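# Move blanking panel from work bench into empty shelf bay

## Task

Take the blanking panel off the work bench and set it so it lies entirely within the empty bay of the parts shelving. Then open the gripper and move the robot away. The panel must stay in the bay on its own, not held there by the robot. The robot must not tip over or be left leaning, or the task fails.

## Robot and tools

ROBOT. A Hello Robot Stretch 4 with one arm. It has an omni-wheel base, a lift that slides up a mast, a telescoping arm that reaches forward, a three-joint wrist (yaw, pitch, roll) and a two-finger gripper. It stands about 1.6 m tall, and the base rim is within 0.23 m of the base origin.

FRAMES. The base frame sits on the floor under the base centre, with x forward, y left and z up. hand_pose is the point between the open fingertips (link pinch), given in the base frame, and its printed value may be slightly wrong. With all wrist joints at 0 the hand axes line up with the base axes. The odometry frame is the base frame as it was when the scene began. Heading is positive to the left, from -3.142 to 3.142.

execute_actions(actions, cameras). actions is a list holding one action, or an empty list to read the state and images only. An action can have "base", "joints" or both, plus optional "pace" and "contact_limits". Alternatively it can be {"end_of_arm": "enable_torque"} on its own. All its motions start at the same moment.
- base: exactly one relative move, measured from the base's last reported position. translate_m is metres straight ahead (+ forward, -2 to 2). strafe_m is metres sideways (+ left, -2 to 2). rotate_rad turns on the spot in radians (+ counter-clockwise, -3.2 to 3.2).
- joints: a dictionary of absolute joint targets, not offsets. lift_m is 0 to 1.2 m. arm_m is 0 to 0.55 m of extension. wrist_yaw_rad is -1.134 to 4.276: 0 points forward, + turns left, 3.14 is folded back, and above 3.4 the arm may get in the way. wrist_pitch_rad is -1.117 to 4.259: 0 is level and 1.57 points down. wrist_roll_rad is -1.117 to 4.259: at 0 the fingers are level, and + rolls clockwise as seen from behind. gripper_m is the fingertip gap in metres, -0.038 to 0.141, and values below 0 press the fingers together. The done tolerances are ±0.004 for lift, arm and gripper, ±0.02 for yaw and roll, and ±0.05 for pitch. A joint target outside its range is clipped and the result reports it. Any other bad value or unknown key rejects the whole call.
- pace: "slow", "default", "fast" or "max". Base speeds are 0.1, 0.3, 0.4 and 0.6 m/s and turn rates are 1, 2, 3 and 4 rad/s. Both are reduced when the lift is above 0.2 m.
- contact_limits: {"arm_m": x} with x from 0 (stops at the lightest touch) to 0.75 (pushes hardest). The default is 0.5.
- end_of_arm "enable_torque": turns back on any wrist or gripper motor that has shut itself off.
- cameras: a list drawn from head_camera, head_left_camera, head_right_camera, wrist_camera and all. Omit it or pass null for all cameras, or pass [] for none. The "pictures" line gives the order of the returned images.
A joint or the base left out of an action may keep pushing toward its earlier target. To unfold the wrist at the start, send lift_m 0.4 together with wrist_yaw_rad 0.

wait(seconds): 0 to 10 s. Nothing new is commanded, and the state and images are returned.
zoom_image(camera, region): region is [x0, y0, x1, y1] in pixels of that camera's latest full image, with the origin at top-left, at most 504x504. Image sizes are: head_camera 420x560, both fisheyes 420x672, wrist_camera 616x392.
read_manual(section): returns only the licence texts, so it is of no use for control.
finished_scene(scene): ends the current scene by its number and reports success. It cannot be undone, so call it only after releasing the panel and moving clear.

RESULT LINES. base_status and joint_status report how each motion ended:
- done: for the base, the wheels turned the full amount, even if they slipped.
- off_target: the motion stopped short and may still be pushing.
- contact_stop_at_<key>: the motion hit something. The lift, arm or wheels then go slack, and a slack lift can sink under a load.
- limit_stop_at_<name>: includes own_body (self-collision, which is likelier with the gripper tilted up and rolled) and tilt (leaning more than 6°, after which lift, arm and wheels ignore commands).
- time_out.
- torque_fault: a wrist or gripper motor hit its maximum and went limp. Send enable_torque to recover.
After any of these stops the old target is dropped. A stop also cancels the remaining calls in the same reply.
on_its_own reports what the robot did without being commanded, and "held at" means the held target. lidar_m has 12 distances in 30° sectors: the 1st is straight ahead, then they go counter-clockwise (4th left, 7th behind, 10th right). "-" means nothing seen or closer than 0.25 m. wrist_depth_mm is a 7x7 grid of depths from 100 to 2000 mm, starting top-left. base_odometry counts wheel turns only. If turned_by_wheels and turned_by_imu differ by more than about 0.1 rad, there was slip or a collision. base_tilt is in degrees, with forward and right positive and a fixed offset of up to 1.5°. motor_effort is in percent, with the peak in brackets. Readings are noisy and offset, and wheel effort is positive toward turning right.

GRIPPING. Command a gap smaller than the object's width. Squeezing harder pulls the object toward the wrist. A firm grip shows as a change in gripper effort, but neither the position reading nor "done" proves the object is held. Check with the cameras. If the fingertips catch on a surface, raise the lift.

AVOID. Do not turn or drive while holding more than 1 kg with arm_m above 0.2, especially at fast paces, as the robot can tip. Avoid steady hard pushes or pulls, particularly with the gripper high. Do not ram the gripper into things, because that causes torque faults. Do not drop, slam or knock the panel. The simulation keeps running while you think, and a loose object may get nudged now and then.

Each tool is called after "Call:" as name([rows], argument=value, ...), one row to a line, values as JSON.

## Session

Call:
execute_actions([
  {"joints":{"lift_m":0.5,"wrist_yaw_rad":0}},
])

Scene clock: 2.40 s.
base_odometry: x=+0.000 y=+0.000 heading=+0.000 (m, m, rad; odometry frame)
turned_by_wheels: +0.000 (rad since the last result)
turned_by_imu: +0.001 (rad since the last result)
base_tilt: forward=-0.2 right=+0.2 (deg)
lidar_m: 1.80 1.90 0.85 0.85 1.01 1.88 1.86 1.94 1.65 1.24 1.41 2.10
base_status: not commanded
joint_positions: lift_m=+0.500 arm_m=-0.001 wrist_yaw_rad=+0.001 wrist_pitch_rad=+0.016 wrist_roll_rad=-0.011 gripper_m=+0.057
joint_status: all done
motor_effort: lift_m=+23(24) arm_m=-2(1) wrist_yaw_rad=-1(4) wrist_pitch_rad=-8(7) wrist_roll_rad=-2(2) gripper_m=-4(4) wheel_0=-1(1) wheel_1=+0(0) wheel_2=+0(0) (%)
hand_pose: x=+0.4579 y=-0.0873 z=+0.6735 quat_wxyz=(+1.000, -0.005, +0.008, +0.000) (m; base frame)
wrist_depth_mm: - - 1756 1921 1756 1661 1576 / - - - 1921 1756 1661 1576 / - - - 1921 1756 1661 1576 / - - - 1921 1808 1661 1576 / - - - 1863 1756 1661 1576 / 1921 1756 197 1921 196 1708 1537 / 1430 1336 1499 106 1430 1430 1464
pictures: head_camera, head_left_camera, head_right_camera, wrist_camera
Images, in order (width x height): head_camera 420x560, head_left_camera 420x672, head_right_camera 420x672, wrist_camera 616x392.

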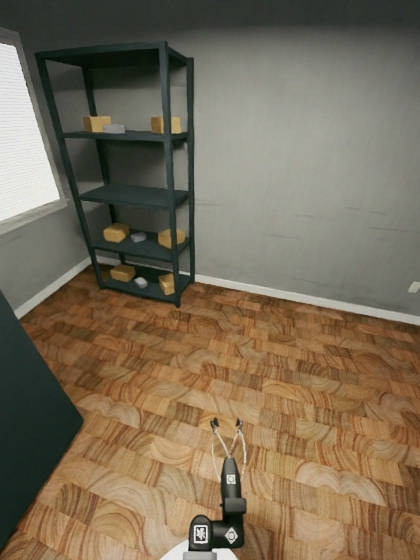

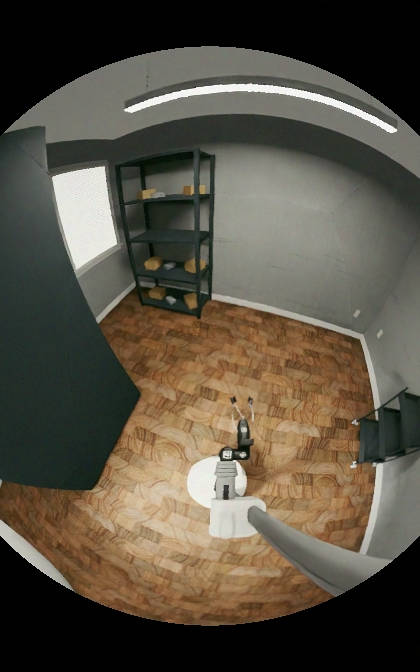

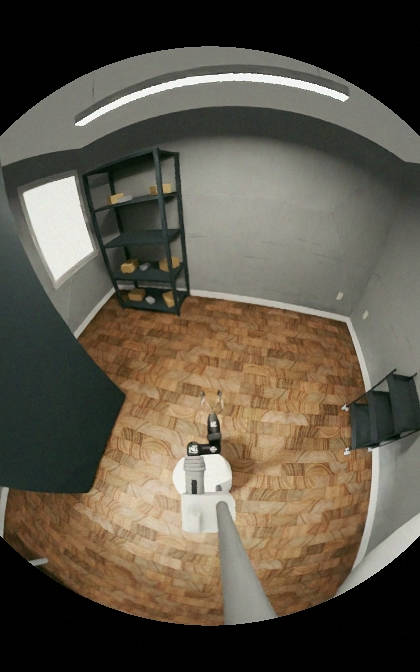

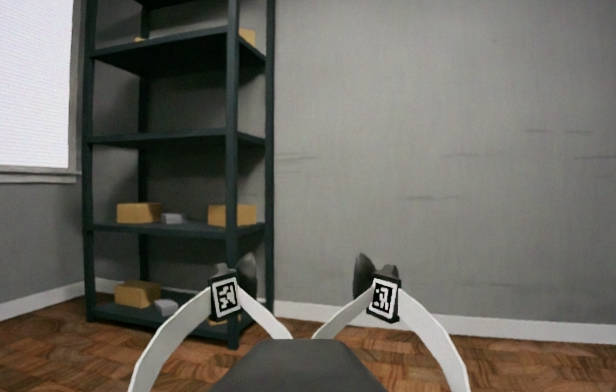

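Shelf seen; the bench is elsewhere. Turn around.

Call:
execute_actions([
  {"base":{"rotate_rad":-2.5},"pace":"fast"},
], cameras=["head_camera","head_left_camera"])

Scene clock: 5.80 s.
base_odometry: x=+0.000 y=+0.000 heading=-2.500 (m, m, rad; odometry frame)
turned_by_wheels: -2.500 (rad since the last result)
turned_by_imu: -2.495 (rad since the last result)
base_tilt: forward=-0.2 right=+0.2 (deg)
lidar_m: 1.81 1.64 1.25 2.07 2.11 1.80 0.93 0.84 0.86 2.02 1.84 1.84
base_status: done
joint_positions: lift_m=+0.500 arm_m=-0.001 wrist_yaw_rad=+0.000 wrist_pitch_rad=+0.016 wrist_roll_rad=-0.011 gripper_m=+0.057
joint_status: not commanded
motor_effort: lift_m=+21(24) arm_m=-2(2) wrist_yaw_rad=+0(2) wrist_pitch_rad=-7(7) wrist_roll_rad=+0(1) gripper_m=-3(4) wheel_0=+3(6) wheel_1=+1(14) wheel_2=+1(12) (%)
hand_pose: x=+0.4579 y=-0.0874 z=+0.6736 quat_wxyz=(+1.000, -0.005, +0.008, +0.000) (m; base frame)
wrist_depth_mm: 1182 1366 1576 1863 - - - / 1205 1366 1576 1863 - - - / 1229 1366 1576 1921 - - - / 1205 1366 1618 1921 - - - / 1229 1397 1537 1863 - - - / 1229 1397 198 1808 196 - 1921 / 1229 1308 1464 106 1430 1397 1430
pictures: head_camera, head_left_camera
Images, in order (width x height): head_camera 420x560, head_left_camera 420x672.

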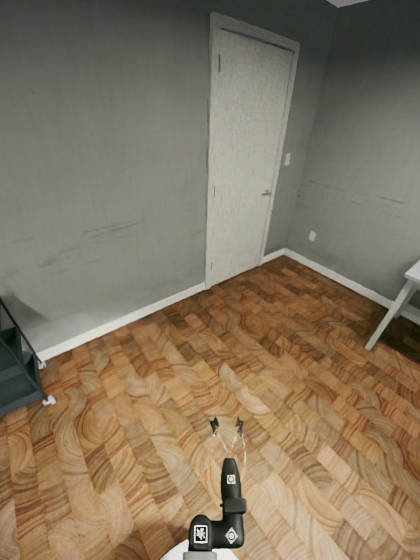

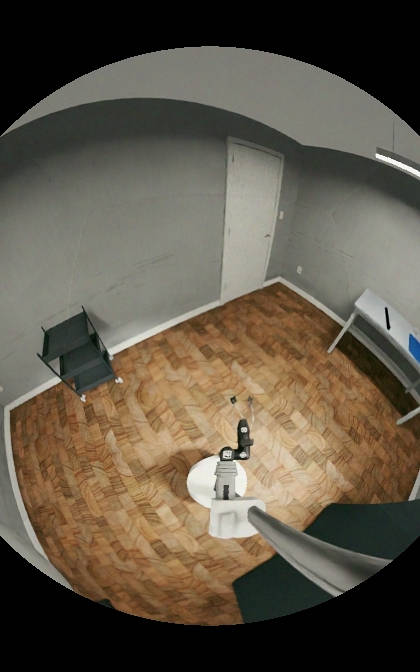

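Call:
execute_actions([
  {"base":{"rotate_rad":-1.0},"pace":"fast"},
], cameras=["head_camera"])

Scene clock: 8.57 s.
base_odometry: x=+0.000 y=+0.000 heading=+2.784 (m, m, rad; odometry frame)
turned_by_wheels: -1.000 (rad since the last result)
turned_by_imu: -0.997 (rad since the last result)
base_tilt: forward=+0.0 right=+0.4 (deg)
lidar_m: 1.82 2.60 1.76 1.65 1.26 2.18 2.10 1.76 0.92 0.85 0.85 1.96
base_status: done
joint_positions: lift_m=+0.500 arm_m=-0.001 wrist_yaw_rad=+0.000 wrist_pitch_rad=+0.016 wrist_roll_rad=-0.011 gripper_m=+0.057
joint_status: not commanded
motor_effort: lift_m=+22(21) arm_m=-2(2) wrist_yaw_rad=+0(0) wrist_pitch_rad=-8(7) wrist_roll_rad=-1(3) gripper_m=-5(2) wheel_0=+2(5) wheel_1=+0(10) wheel_2=-1(9) (%)
hand_pose: x=+0.4579 y=-0.0874 z=+0.6736 quat_wxyz=(+1.000, -0.005, +0.008, +0.000) (m; base frame)
wrist_depth_mm: - - - - - - - / - - - - - - - / - - - - - - - / - - - - - - - / - - - - - - - / - - 198 - 196 - - / 1430 1336 1499 106 1430 1397 1430
pictures: head_camera
Images, in order (width x height): head_camera 420x560.

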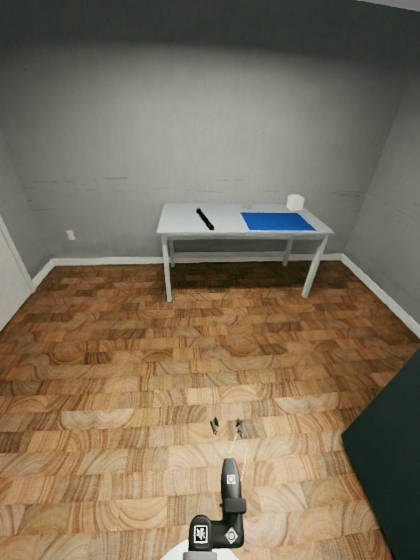

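Call:
execute_actions([
  {"base":{"translate_m":0.95},"joints":{"lift_m":0.75,"wrist_pitch_rad":0.5},"pace":"fast"},
], cameras=["head_camera","wrist_camera"])

Scene clock: 14.17 s.
base_odometry: x=-0.890 y=+0.332 heading=+2.784 (m, m, rad; odometry frame)
turned_by_wheels: +0.000 (rad since the last result)
turned_by_imu: +0.001 (rad since the last result)
base_tilt: forward=-0.2 right=+0.2 (deg)
lidar_m: 0.90 0.91 1.85 1.75 1.79 1.81 3.06 1.22 0.85 1.08 1.43 0.97
base_status: done
joint_positions: lift_m=+0.750 arm_m=-0.001 wrist_yaw_rad=+0.000 wrist_pitch_rad=+0.502 wrist_roll_rad=-0.011 gripper_m=+0.057
joint_status: all done
motor_effort: lift_m=+23(26) arm_m=-1(1) wrist_yaw_rad=+0(1) wrist_pitch_rad=-5(5) wrist_roll_rad=+1(1) gripper_m=-5(4) wheel_0=+3(10) wheel_1=+3(8) wheel_2=+0(15) (%)
hand_pose: x=+0.4223 y=-0.0874 z=+0.7892 quat_wxyz=(+0.969, -0.005, +0.248, +0.001) (m; base frame)
wrist_depth_mm: 1229 1255 1308 1336 1336 1336 1160 / 1281 866 866 854 854 866 917 / 1430 723 723 750 759 1430 1618 / 1576 1576 1537 1576 1661 1661 1756 / 1464 1397 1499 1464 1537 1499 1499 / 1229 1160 198 1229 196 1205 1205 / 1060 1008 1060 106 1025 1008 1042
pictures: head_camera, wrist_camera
Images, in order (width x height): head_camera 420x560, wrist_camera 616x392.

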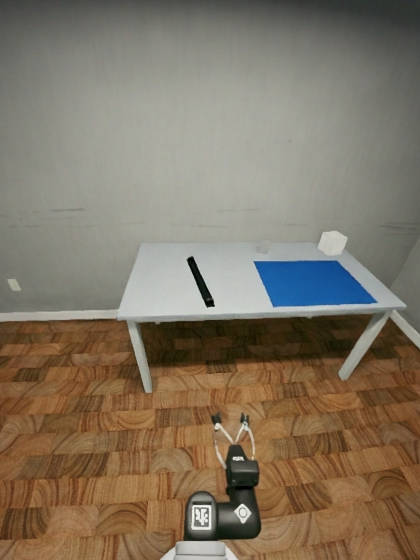

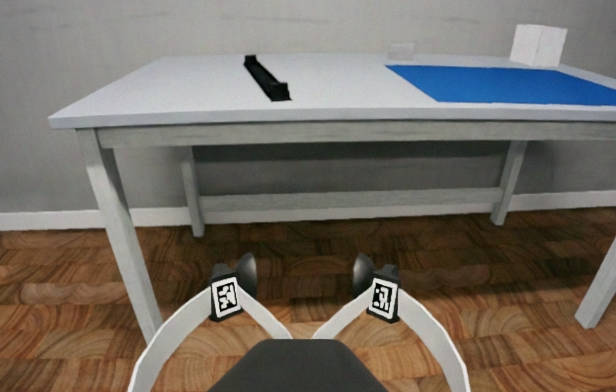

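Call:
zoom_image(camera="head_camera", region=[140, 230, 280, 320])

Region (140, 230, 280, 320) of head_camera's 420x560 image, scaled by 3.600, with more detail than that image has; it fills the top 324 rows of this view, and the rest is white.

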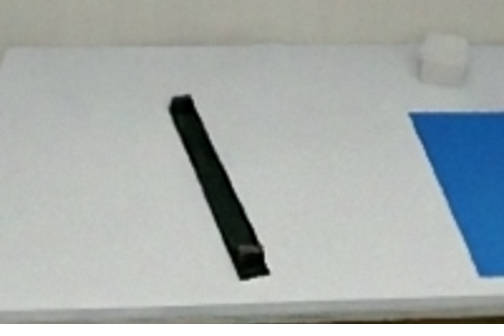

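Call:
execute_actions([
  {"base":{"translate_m":0.5},"joints":{"lift_m":1.0,"wrist_pitch_rad":1.5,"arm_m":0.2,"gripper_m":0.1},"pace":"fast"},
], cameras=["head_camera","wrist_camera"])

Scene clock: 22.33 s.
base_odometry: x=-1.358 y=+0.507 heading=+2.785 (m, m, rad; odometry frame)
turned_by_wheels: +0.001 (rad since the last result)
turned_by_imu: +0.002 (rad since the last result)
base_tilt: forward=-0.1 right=+0.1 (deg)
lidar_m: 0.38 0.41 0.54 1.77 1.85 2.23 3.56 1.12 1.12 1.93 0.65 0.43
base_status: done
joint_positions: lift_m=+1.000 arm_m=+0.199 wrist_yaw_rad=+0.000 wrist_pitch_rad=+1.500 wrist_roll_rad=-0.011 gripper_m=+0.100
joint_status: all done
motor_effort: lift_m=+23(25) arm_m=+5(5) wrist_yaw_rad=+1(1) wrist_pitch_rad=-1(5) wrist_roll_rad=+0(0) gripper_m=-2(3) wheel_0=+3(9) wheel_1=+3(9) wheel_2=+1(12) (%)
hand_pose: x=+0.3904 y=-0.0874 z=+0.8903 quat_wxyz=(+0.732, -0.004, +0.682, +0.004) (m; base frame)
wrist_depth_mm: 368 366 364 366 366 364 364 / 364 362 362 359 362 362 359 / 357 359 357 357 359 357 355 / 355 355 355 355 355 355 355 / 1098 1098 1078 1098 1098 1078 1098 / 1098 1118 214 976 214 1078 1078 / 1078 1078 866 106 1078 1060 1078
pictures: head_camera, wrist_camera
Images, in order (width x height): head_camera 420x560, wrist_camera 616x392.

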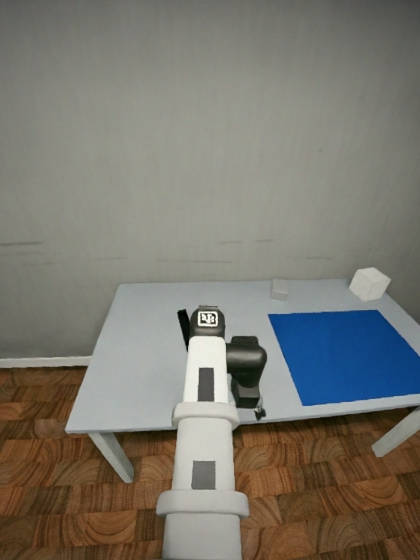

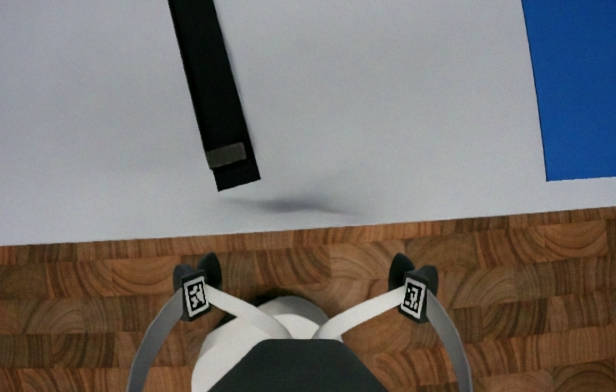

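Call:
execute_actions([
  {"base":{"strafe_m":0.125},"joints":{"arm_m":0.5,"wrist_yaw_rad":0.26}},
], cameras=["wrist_camera"])

Scene clock: 27.70 s.
base_odometry: x=-1.402 y=+0.390 heading=+2.785 (m, m, rad; odometry frame)
turned_by_wheels: +0.000 (rad since the last result)
turned_by_imu: +0.003 (rad since the last result)
base_tilt: forward=-0.1 right=+0.4 (deg)
lidar_m: 0.39 0.40 1.52 1.64 1.71 2.17 3.60 1.34 1.20 2.05 0.63 0.42
base_status: done
joint_positions: lift_m=+1.000 arm_m=+0.499 wrist_yaw_rad=+0.260 wrist_pitch_rad=+1.500 wrist_roll_rad=-0.011 gripper_m=+0.100
joint_status: all done
motor_effort: lift_m=+23(23) arm_m=+5(6) wrist_yaw_rad=+1(4) wrist_pitch_rad=-1(1) wrist_roll_rad=+1(0) gripper_m=-1(2) wheel_0=-1(10) wheel_1=+0(8) wheel_2=+0(1) (%)
hand_pose: x=+0.7121 y=-0.0792 z=+0.8903 quat_wxyz=(+0.725, -0.092, +0.675, +0.098) (m; base frame)
wrist_depth_mm: 366 366 364 364 364 364 364 / 364 364 362 359 359 362 359 / 359 359 357 357 355 355 355 / 357 355 355 353 355 353 351 / 351 353 353 349 351 349 349 / 351 349 215 347 213 345 347 / 345 345 345 106 343 343 343
pictures: wrist_camera
Images, in order (width x height): wrist_camera 616x392.

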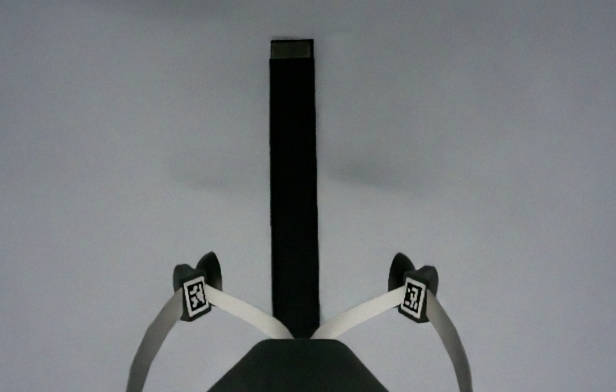

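Well aligned. Lower to the table.

Call:
execute_actions([
  {"joints":{"lift_m":0.855}},
], cameras=["wrist_camera"])

Call:
execute_actions([
  {"joints":{"gripper_m":0.0}},
], cameras=["wrist_camera"])

Call:
execute_actions([
  {"joints":{"lift_m":1.0}},
], cameras=["wrist_camera","head_camera"])

Scene clock: 32.77 s.
base_odometry: x=-1.402 y=+0.390 heading=+2.784 (m, m, rad; odometry frame)
turned_by_wheels: +0.000 (rad since the last result)
turned_by_imu: +0.003 (rad since the last result)
base_tilt: forward=-0.2 right=+0.2 (deg)
lidar_m: 0.39 0.42 1.54 1.64 1.72 2.16 3.59 1.35 1.23 2.06 0.64 0.43
base_status: not commanded
joint_positions: lift_m=+0.889 arm_m=+0.499 wrist_yaw_rad=+0.259 wrist_pitch_rad=+1.502 wrist_roll_rad=-0.011 gripper_m=+0.100
joint_status: lift_m contact_stop (moved -0.111 of -0.145)
on_its_own: lift_m is slack since a contact_stop (your +0.855 is given up)
motor_effort: lift_m=+18(21) arm_m=+5(5) wrist_yaw_rad=+4(6) wrist_pitch_rad=-6(25) wrist_roll_rad=-2(1) gripper_m=-2(0) wheel_0=-1(2) wheel_1=-1(4) wheel_2=-2(2) (%)
hand_pose: x=+0.7115 y=-0.0794 z=+0.7797 quat_wxyz=(+0.724, -0.092, +0.676, +0.098) (m; base frame)
wrist_depth_mm: 256 255 255 253 255 255 255 / 253 254 253 251 253 253 252 / 251 251 250 248 250 250 250 / 249 249 247 246 248 247 247 / 246 246 246 243 244 245 245 / 243 243 231 241 213 242 241 / 241 241 241 106 241 239 240
pictures: wrist_camera
Images, in order (width x height): wrist_camera 616x392.

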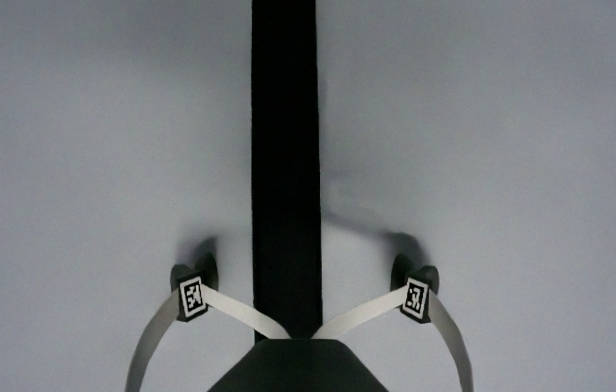

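not run: a stop came earlier in this reply.

not run: a stop came earlier in this reply.

Call:
execute_actions([
  {"joints":{"lift_m":0.893,"gripper_m":0.0}},
], cameras=["wrist_camera"])

Call:
execute_actions([
  {"joints":{"lift_m":1.05}},
], cameras=["wrist_camera","head_camera"])

Scene clock: 36.83 s.
base_odometry: x=-1.402 y=+0.390 heading=+2.784 (m, m, rad; odometry frame)
turned_by_wheels: +0.000 (rad since the last result)
turned_by_imu: +0.002 (rad since the last result)
base_tilt: forward=-0.2 right=+0.2 (deg)
lidar_m: 0.39 0.41 1.52 1.65 1.70 2.16 3.58 1.35 1.25 2.05 0.63 0.42
base_status: not commanded
joint_positions: lift_m=+0.893 arm_m=+0.499 wrist_yaw_rad=+0.260 wrist_pitch_rad=+1.500 wrist_roll_rad=-0.011 gripper_m=+0.000
joint_status: all done
motor_effort: lift_m=+22(23) arm_m=+5(5) wrist_yaw_rad=+2(3) wrist_pitch_rad=-1(4) wrist_roll_rad=-1(1) gripper_m=-20(17) wheel_0=-2(1) wheel_1=-1(1) wheel_2=-2(2) (%)
hand_pose: x=+0.7121 y=-0.0793 z=+0.7834 quat_wxyz=(+0.725, -0.092, +0.675, +0.098) (m; base frame)
wrist_depth_mm: 256 256 254 244 255 254 253 / 254 253 253 242 253 252 251 / 252 251 250 238 250 249 249 / 249 249 248 236 248 247 247 / 247 246 245 236 245 244 244 / 244 244 186 232 186 243 242 / 242 241 241 106 240 240 240
pictures: wrist_camera
Images, in order (width x height): wrist_camera 616x392.

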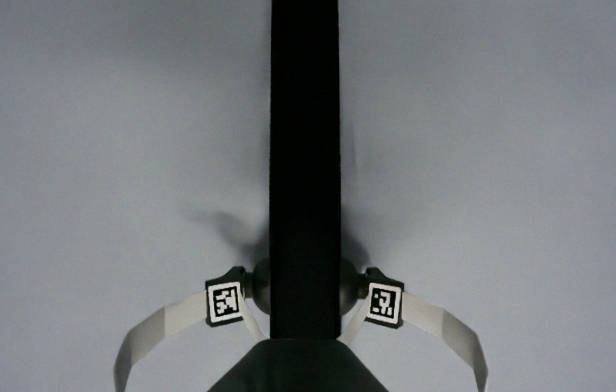

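Scene clock: 38.57 s.
base_odometry: x=-1.402 y=+0.390 heading=+2.784 (m, m, rad; odometry frame)
turned_by_wheels: +0.000 (rad since the last result)
turned_by_imu: +0.001 (rad since the last result)
base_tilt: forward=-0.1 right=+0.2 (deg)
lidar_m: 0.38 0.41 1.53 1.64 1.70 2.17 3.61 1.34 1.21 2.05 0.62 0.42
base_status: not commanded
joint_positions: lift_m=+1.050 arm_m=+0.499 wrist_yaw_rad=+0.260 wrist_pitch_rad=+1.500 wrist_roll_rad=-0.011 gripper_m=+0.000
joint_status: all done
motor_effort: lift_m=+24(25) arm_m=+5(5) wrist_yaw_rad=+2(2) wrist_pitch_rad=-1(1) wrist_roll_rad=+0(2) gripper_m=-20(20) wheel_0=-1(2) wheel_1=-1(1) wheel_2=-2(1) (%)
hand_pose: x=+0.7121 y=-0.0793 z=+0.9402 quat_wxyz=(+0.725, -0.092, +0.675, +0.098) (m; base frame)
wrist_depth_mm: 418 418 415 243 415 415 415 / 415 413 415 241 410 410 410 / 407 407 410 239 407 407 404 / 404 407 404 236 402 402 402 / 402 399 402 235 399 399 397 / 397 397 186 233 186 397 397 / 394 394 394 106 394 392 392
pictures: head_camera, wrist_camera
Images, in order (width x height): head_camera 420x560, wrist_camera 616x392.

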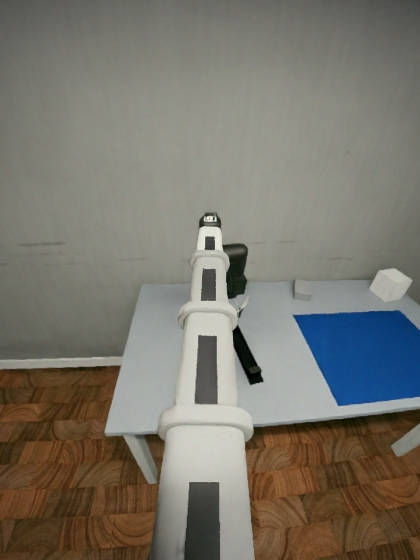

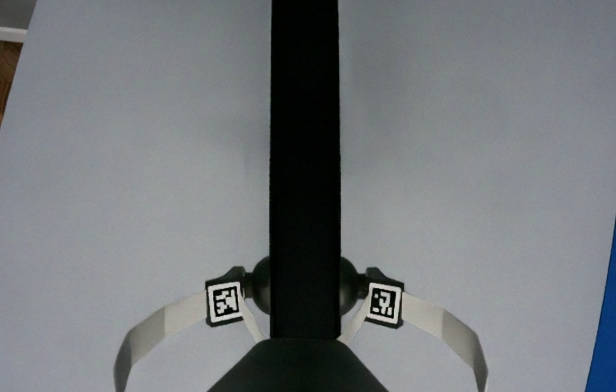

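Call:
execute_actions([
  {"base":{"translate_m":-1.5},"joints":{"arm_m":0.1,"wrist_yaw_rad":0,"wrist_pitch_rad":0,"wrist_roll_rad":1.57},"pace":"fast"},
], cameras=[])

Call:
execute_actions([
  {"base":{"rotate_rad":-2.5}},
], cameras=["head_camera","wrist_camera"])

Scene clock: 49.10 s.
base_odometry: x=+0.003 y=-0.135 heading=+2.784 (m, m, rad; odometry frame)
turned_by_wheels: +0.000 (rad since the last result)
turned_by_imu: +0.006 (rad since the last result)
base_tilt: forward=-0.1 right=-0.1 (deg)
lidar_m: 0.53 0.52 1.65 1.52 1.12 2.02 2.05 1.80 1.06 0.97 1.00 0.58
base_status: done
joint_positions: lift_m=+1.050 arm_m=+0.101 wrist_yaw_rad=+0.000 wrist_pitch_rad=+0.004 wrist_roll_rad=+1.569 gripper_m=+0.000
joint_status: all done
motor_effort: lift_m=+23(24) arm_m=-5(7) wrist_yaw_rad=+1(7) wrist_pitch_rad=-11(15) wrist_roll_rad=+0(5) gripper_m=-20(19) wheel_0=-3(5) wheel_1=-1(5) wheel_2=+0(14) (%)
hand_pose: x=+0.5603 y=-0.0875 z=+1.2269 quat_wxyz=(+0.708, +0.707, +0.001, -0.001) (m; base frame)
wrist_depth_mm: 1430 - - 244 - - 1661 / 1430 - - 242 - - 1618 / 1464 - - 240 - - 1661 / 1182 - - 237 - - 1618 / 1430 - - 235 1921 - 1537 / 1397 - 186 232 183 - 1618 / 1537 - - 106 - - 1708
pictures: none
No camera images: the call's "cameras" was empty. Leave "cameras" out to get every camera's image.

Scene clock: 52.10 s.
base_odometry: x=+0.003 y=-0.135 heading=+0.285 (m, m, rad; odometry frame)
turned_by_wheels: -2.499 (rad since the last result)
turned_by_imu: -2.495 (rad since the last result)
base_tilt: forward=-0.3 right=+0.3 (deg)
lidar_m: 0.52 0.52 0.98 1.03 1.99 1.90 2.15 1.58 1.12 1.13 2.15 0.57
base_status: done
joint_positions: lift_m=+1.050 arm_m=+0.101 wrist_yaw_rad=+0.000 wrist_pitch_rad=+0.004 wrist_roll_rad=+1.569 gripper_m=+0.000
joint_status: not commanded
motor_effort: lift_m=+22(24) arm_m=-6(5) wrist_yaw_rad=+0(0) wrist_pitch_rad=-12(10) wrist_roll_rad=+4(1) gripper_m=-19(21) wheel_0=+4(9) wheel_1=+3(7) wheel_2=+3(8) (%)
hand_pose: x=+0.5603 y=-0.0874 z=+1.2269 quat_wxyz=(+0.708, +0.707, +0.001, -0.001) (m; base frame)
wrist_depth_mm: 1537 1537 1576 244 1537 1537 1499 / 1576 1708 1661 242 1661 1708 1618 / 1618 1808 1756 239 1808 1808 1618 / 1576 1921 1921 237 1921 1756 1576 / 1576 - - 235 - 1921 1618 / 1576 - 185 233 183 1983 1618 / 1576 - - 106 - - 1708
pictures: head_camera, wrist_camera
Images, in order (width x height): head_camera 420x560, wrist_camera 616x392.

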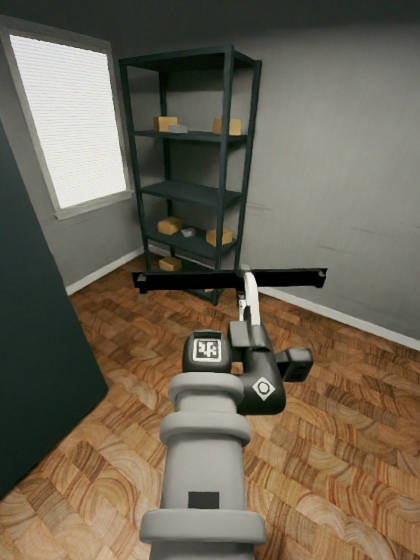

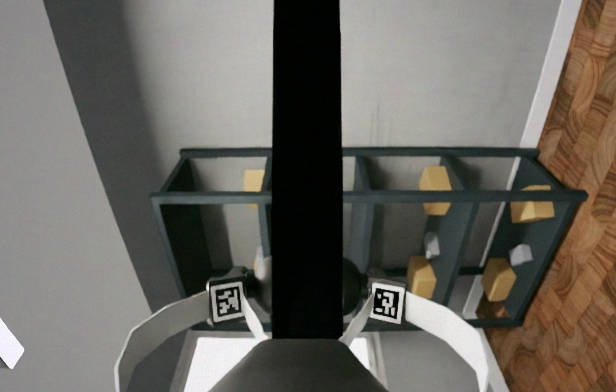

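Call:
execute_actions([
  {"base":{"translate_m":0.9},"pace":"fast"},
], cameras=["head_camera","head_left_camera"])

Scene clock: 58.10 s.
base_odometry: x=+0.867 y=+0.118 heading=+0.285 (m, m, rad; odometry frame)
turned_by_wheels: +0.000 (rad since the last result)
turned_by_imu: +0.001 (rad since the last result)
base_tilt: forward=-0.3 right=+0.1 (deg)
lidar_m: 0.51 0.51 1.20 0.63 0.78 2.68 2.82 1.61 1.57 1.80 1.33 0.58
base_status: done
joint_positions: lift_m=+1.050 arm_m=+0.101 wrist_yaw_rad=+0.000 wrist_pitch_rad=+0.004 wrist_roll_rad=+1.569 gripper_m=+0.000
joint_status: not commanded
motor_effort: lift_m=+23(22) arm_m=-5(6) wrist_yaw_rad=+1(0) wrist_pitch_rad=-11(11) wrist_roll_rad=+1(2) gripper_m=-17(20) wheel_0=+4(7) wheel_1=+3(9) wheel_2=-2(15) (%)
hand_pose: x=+0.5603 y=-0.0874 z=+1.2269 quat_wxyz=(+0.708, +0.707, +0.001, -0.001) (m; base frame)
wrist_depth_mm: 866 854 866 244 854 842 842 / 917 917 931 242 931 917 917 / 960 1008 946 239 960 1008 931 / 788 1078 759 237 741 1025 842 / 809 1160 661 236 741 1205 904 / 854 1138 185 233 183 1160 946 / 891 1060 1255 106 1118 1078 960
pictures: head_camera, head_left_camera
Images, in order (width x height): head_camera 420x560, head_left_camera 420x672.

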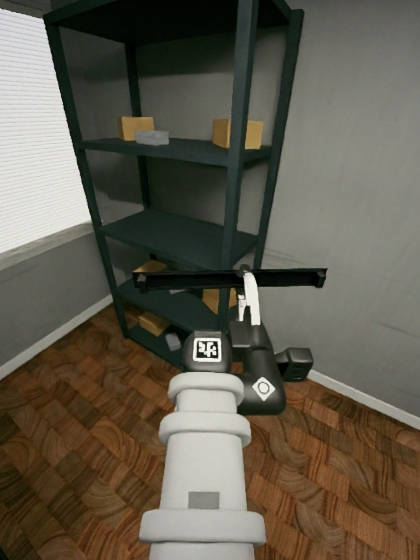

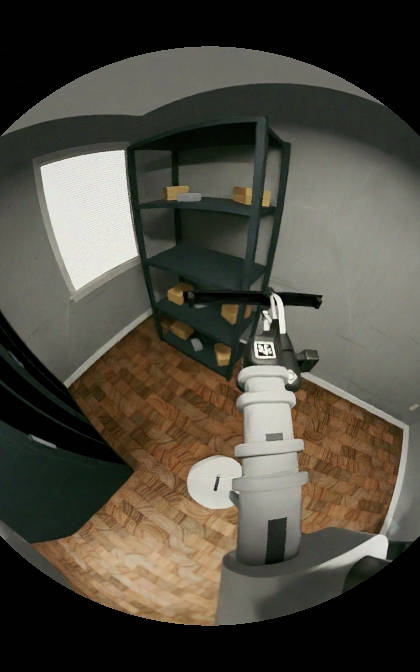

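Call:
execute_actions([
  {"base":{"rotate_rad":-0.3}},
], cameras=[])

Call:
execute_actions([
  {"base":{"strafe_m":0.55},"pace":"fast"},
], cameras=["head_camera","wrist_camera"])

Scene clock: 65.03 s.
base_odometry: x=+0.867 y=+0.118 heading=-0.014 (m, m, rad; odometry frame)
turned_by_wheels: -0.299 (rad since the last result)
turned_by_imu: -0.297 (rad since the last result)
base_tilt: forward=+0.0 right=+0.1 (deg)
lidar_m: 0.52 0.53 1.74 0.68 0.63 1.03 3.36 2.34 1.55 1.98 1.52 0.58
base_status: done
joint_positions: lift_m=+1.050 arm_m=+0.101 wrist_yaw_rad=+0.000 wrist_pitch_rad=+0.004 wrist_roll_rad=+1.569 gripper_m=+0.000
joint_status: not commanded
motor_effort: lift_m=+22(22) arm_m=-5(5) wrist_yaw_rad=+1(0) wrist_pitch_rad=-12(11) wrist_roll_rad=+2(2) gripper_m=-19(20) wheel_0=+4(7) wheel_1=+3(10) wheel_2=+2(7) (%)
hand_pose: x=+0.5603 y=-0.0874 z=+1.2269 quat_wxyz=(+0.708, +0.707, +0.001, -0.001) (m; base frame)
wrist_depth_mm: 866 866 866 244 866 854 854 / 891 904 904 242 878 891 891 / 931 946 931 239 931 946 946 / 976 991 976 237 976 960 960 / 1025 991 1008 235 991 991 1008 / 904 1060 185 233 183 1060 891 / 750 597 809 106 831 591 809
pictures: none
No camera images: the call's "cameras" was empty. Leave "cameras" out to get every camera's image.

Scene clock: 68.10 s.
base_odometry: x=+0.881 y=+0.664 heading=-0.014 (m, m, rad; odometry frame)
turned_by_wheels: +0.000 (rad since the last result)
turned_by_imu: +0.034 (rad since the last result)
base_tilt: forward=-0.2 right=+0.3 (deg)
lidar_m: 0.53 0.52 1.21 0.39 0.25 0.25 3.78 2.88 2.08 2.08 1.63 0.57
base_status: strafe_m contact_stop (by the wheels' count: +0.546 of +0.550)
joint_positions: lift_m=+1.050 arm_m=+0.101 wrist_yaw_rad=+0.000 wrist_pitch_rad=+0.004 wrist_roll_rad=+1.569 gripper_m=+0.000
joint_status: not commanded
on_its_own: the wheels are slack since a contact_stop
motor_effort: lift_m=+22(22) arm_m=-4(5) wrist_yaw_rad=+0(1) wrist_pitch_rad=-12(11) wrist_roll_rad=+1(2) gripper_m=-20(20) wheel_0=+0(33) wheel_1=+0(16) wheel_2=+0(32) (%)
hand_pose: x=+0.5602 y=-0.0874 z=+1.2270 quat_wxyz=(+0.708, +0.707, +0.001, -0.001) (m; base frame)
wrist_depth_mm: 960 759 750 244 750 750 539 / 854 1008 750 242 931 931 891 / 866 1060 750 239 960 1042 831 / 866 1118 878 236 960 1098 931 / 854 1160 759 235 854 1160 904 / 842 1160 185 232 183 1078 891 / 842 1308 931 106 946 1308 891
pictures: head_camera, wrist_camera
Images, in order (width x height): head_camera 420x560, wrist_camera 616x392.

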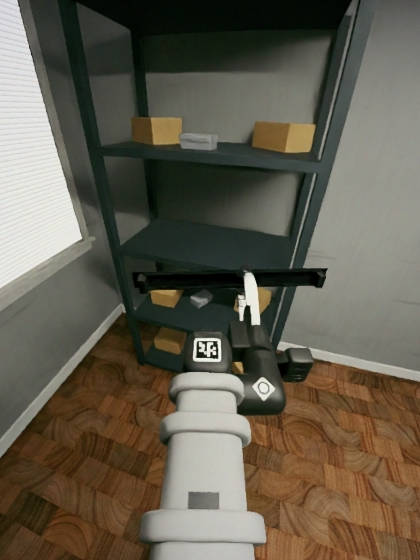

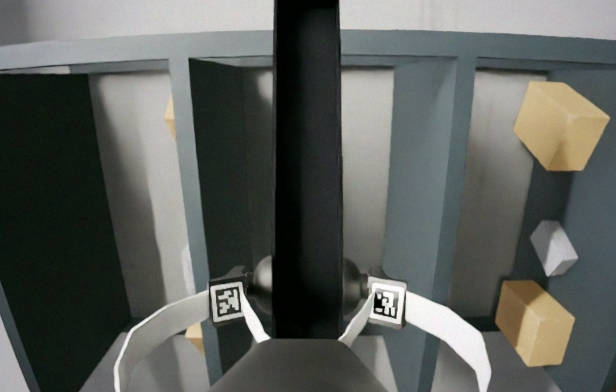

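Call:
execute_actions([
  {"base":{"translate_m":0.4},"joints":{"lift_m":0.85}},
], cameras=["head_camera","wrist_camera"])

Scene clock: 74.67 s.
base_odometry: x=+1.281 y=+0.659 heading=-0.014 (m, m, rad; odometry frame)
turned_by_wheels: +0.000 (rad since the last result)
turned_by_imu: +0.002 (rad since the last result)
base_tilt: forward=-0.1 right=+0.3 (deg)
lidar_m: 0.53 0.52 1.07 1.12 0.68 0.57 0.57 3.00 2.22 2.06 1.18 0.55
base_status: done
joint_positions: lift_m=+0.850 arm_m=+0.101 wrist_yaw_rad=+0.000 wrist_pitch_rad=+0.004 wrist_roll_rad=+1.569 gripper_m=+0.000
joint_status: all done
motor_effort: lift_m=+19(21) arm_m=-5(5) wrist_yaw_rad=+0(0) wrist_pitch_rad=-11(12) wrist_roll_rad=+0(4) gripper_m=-19(21) wheel_0=+2(8) wheel_1=+2(7) wheel_2=-1(10) (%)
hand_pose: x=+0.5602 y=-0.0874 z=+1.0273 quat_wxyz=(+0.708, +0.707, +0.001, -0.001) (m; base frame)
wrist_depth_mm: 512 615 627 244 187 621 574 / 521 647 647 242 196 647 535 / 517 676 683 240 206 676 668 / 521 707 707 237 219 715 683 / 517 732 750 235 229 750 683 / 517 699 185 232 183 778 683 / 508 647 842 106 257 661 615
pictures: head_camera, wrist_camera
Images, in order (width x height): head_camera 420x560, wrist_camera 616x392.

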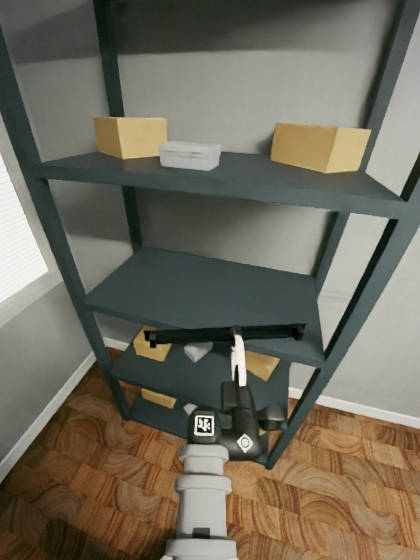

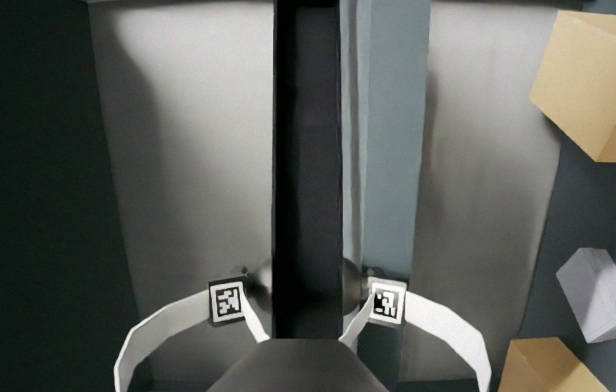

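Call:
execute_actions([
  {"joints":{"lift_m":0.91}},
], cameras=[])

Call:
execute_actions([
  {"joints":{"arm_m":0.3}},
], cameras=["head_camera"])

Scene clock: 78.83 s.
base_odometry: x=+1.281 y=+0.659 heading=-0.014 (m, m, rad; odometry frame)
turned_by_wheels: +0.000 (rad since the last result)
turned_by_imu: +0.002 (rad since the last result)
base_tilt: forward=-0.1 right=+0.1 (deg)
lidar_m: 0.52 0.52 1.08 1.10 0.67 0.57 0.57 3.03 2.21 2.05 1.20 0.54
base_status: not commanded
joint_positions: lift_m=+0.910 arm_m=+0.101 wrist_yaw_rad=+0.000 wrist_pitch_rad=+0.004 wrist_roll_rad=+1.569 gripper_m=+0.000
joint_status: all done
motor_effort: lift_m=+24(25) arm_m=-5(5) wrist_yaw_rad=+0(0) wrist_pitch_rad=-12(11) wrist_roll_rad=+2(1) gripper_m=-19(18) wheel_0=+2(2) wheel_1=+2(2) wheel_2=-1(2) (%)
hand_pose: x=+0.5602 y=-0.0874 z=+1.0869 quat_wxyz=(+0.708, +0.707, +0.001, -0.001) (m; base frame)
wrist_depth_mm: 436 615 621 244 370 188 621 / 439 634 647 242 382 197 640 / 442 647 683 241 384 207 676 / 442 647 715 237 387 219 707 / 439 647 750 234 336 230 741 / 439 591 185 232 183 242 759 / 433 549 831 106 379 257 640
pictures: none
No camera images: the call's "cameras" was empty. Leave "cameras" out to get every camera's image.

Scene clock: 80.53 s.
base_odometry: x=+1.281 y=+0.659 heading=-0.014 (m, m, rad; odometry frame)
turned_by_wheels: +0.000 (rad since the last result)
turned_by_imu: +0.001 (rad since the last result)
base_tilt: forward=-0.2 right=+0.4 (deg)
lidar_m: 0.55 0.65 1.07 1.11 0.68 0.57 0.58 3.03 2.22 2.06 1.20 0.54
base_status: not commanded
joint_positions: lift_m=+0.910 arm_m=+0.299 wrist_yaw_rad=+0.000 wrist_pitch_rad=+0.004 wrist_roll_rad=+1.569 gripper_m=+0.000
joint_status: all done
motor_effort: lift_m=+23(24) arm_m=+5(5) wrist_yaw_rad=+1(1) wrist_pitch_rad=-11(12) wrist_roll_rad=+2(4) gripper_m=-18(21) wheel_0=+2(2) wheel_1=+2(2) wheel_2=-2(1) (%)
hand_pose: x=+0.7584 y=-0.0874 z=+1.0869 quat_wxyz=(+0.708, +0.707, +0.001, -0.001) (m; base frame)
wrist_depth_mm: 445 449 449 244 370 178 - / 442 469 466 242 373 180 - / 445 492 492 239 379 182 - / 449 517 517 237 382 183 - / 445 544 539 235 332 183 - / 439 564 185 233 183 169 - / 433 549 603 106 375 155 -
pictures: head_camera
Images, in order (width x height): head_camera 420x560.

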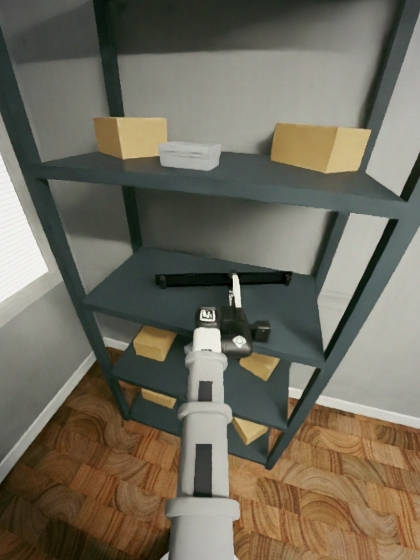

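Inside. Lower slightly, release, retreat.

Call:
execute_actions([
  {"joints":{"lift_m":0.885,"gripper_m":0.09}},
], cameras=[])

Call:
execute_actions([
  {"joints":{"arm_m":0.0},"base":{"translate_m":-0.3},"pace":"fast"},
], cameras=["head_camera"])

Scene clock: 84.13 s.
base_odometry: x=+1.281 y=+0.659 heading=-0.014 (m, m, rad; odometry frame)
turned_by_wheels: +0.000 (rad since the last result)
turned_by_imu: +0.002 (rad since the last result)
base_tilt: forward=-0.1 right=+0.3 (deg)
lidar_m: 0.52 0.67 1.07 1.10 0.68 0.56 0.57 3.01 2.22 2.06 1.20 0.55
base_status: not commanded
joint_positions: lift_m=+0.885 arm_m=+0.299 wrist_yaw_rad=+0.000 wrist_pitch_rad=+0.000 wrist_roll_rad=+1.569 gripper_m=+0.090
joint_status: all done
motor_effort: lift_m=+18(22) arm_m=+5(5) wrist_yaw_rad=+0(0) wrist_pitch_rad=-1(11) wrist_roll_rad=+3(0) gripper_m=+0(22) wheel_0=+2(2) wheel_1=+2(2) wheel_2=-2(1) (%)
hand_pose: x=+0.7584 y=-0.0874 z=+1.0635 quat_wxyz=(+0.708, +0.707, +0.000, +0.000) (m; base frame)
wrist_depth_mm: 449 452 452 452 279 134 - / 459 469 469 473 277 136 - / 469 496 496 492 273 138 - / 469 517 517 517 271 138 - / 466 549 539 539 253 138 - / 466 569 559 564 198 137 - / 462 603 603 106 262 126 -
pictures: none
No camera images: the call's "cameras" was empty. Leave "cameras" out to get every camera's image.

Scene clock: 86.33 s.
base_odometry: x=+0.981 y=+0.663 heading=-0.014 (m, m, rad; odometry frame)
turned_by_wheels: +0.000 (rad since the last result)
turned_by_imu: +0.001 (rad since the last result)
base_tilt: forward=-0.1 right=+0.2 (deg)
lidar_m: 0.84 0.98 1.20 0.59 0.34 0.26 0.30 2.92 2.10 2.53 1.52 0.84
base_status: done
joint_positions: lift_m=+0.885 arm_m=+0.001 wrist_yaw_rad=+0.000 wrist_pitch_rad=+0.002 wrist_roll_rad=+1.570 gripper_m=+0.090
joint_status: all done
motor_effort: lift_m=+19(19) arm_m=-6(6) wrist_yaw_rad=+1(1) wrist_pitch_rad=-8(7) wrist_roll_rad=+2(2) gripper_m=-1(2) wheel_0=-1(8) wheel_1=-1(7) wheel_2=-2(13) (%)
hand_pose: x=+0.4603 y=-0.0875 z=+1.0627 quat_wxyz=(+0.708, +0.707, +0.001, -0.001) (m; base frame)
wrist_depth_mm: 960 759 759 759 750 741 539 / 946 683 1008 1008 991 917 732 / 1042 691 1060 1060 1042 854 732 / 1060 750 1118 1118 1118 1060 741 / 1078 798 1160 1182 1160 976 732 / 1060 798 946 1205 199 917 750 / 1281 866 1281 106 1281 891 768
pictures: head_camera
Images, in order (width x height): head_camera 420x560.

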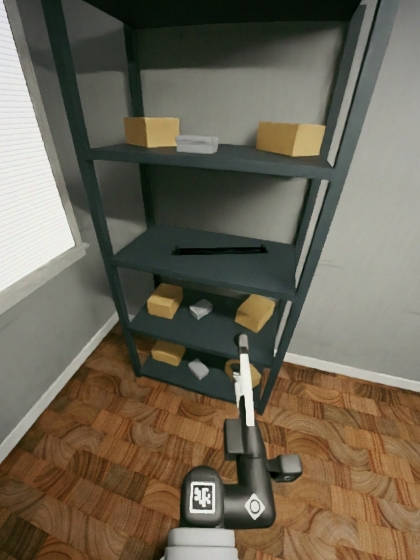

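Call:
finished_scene(scene=1)

The scene is finished: the task was done.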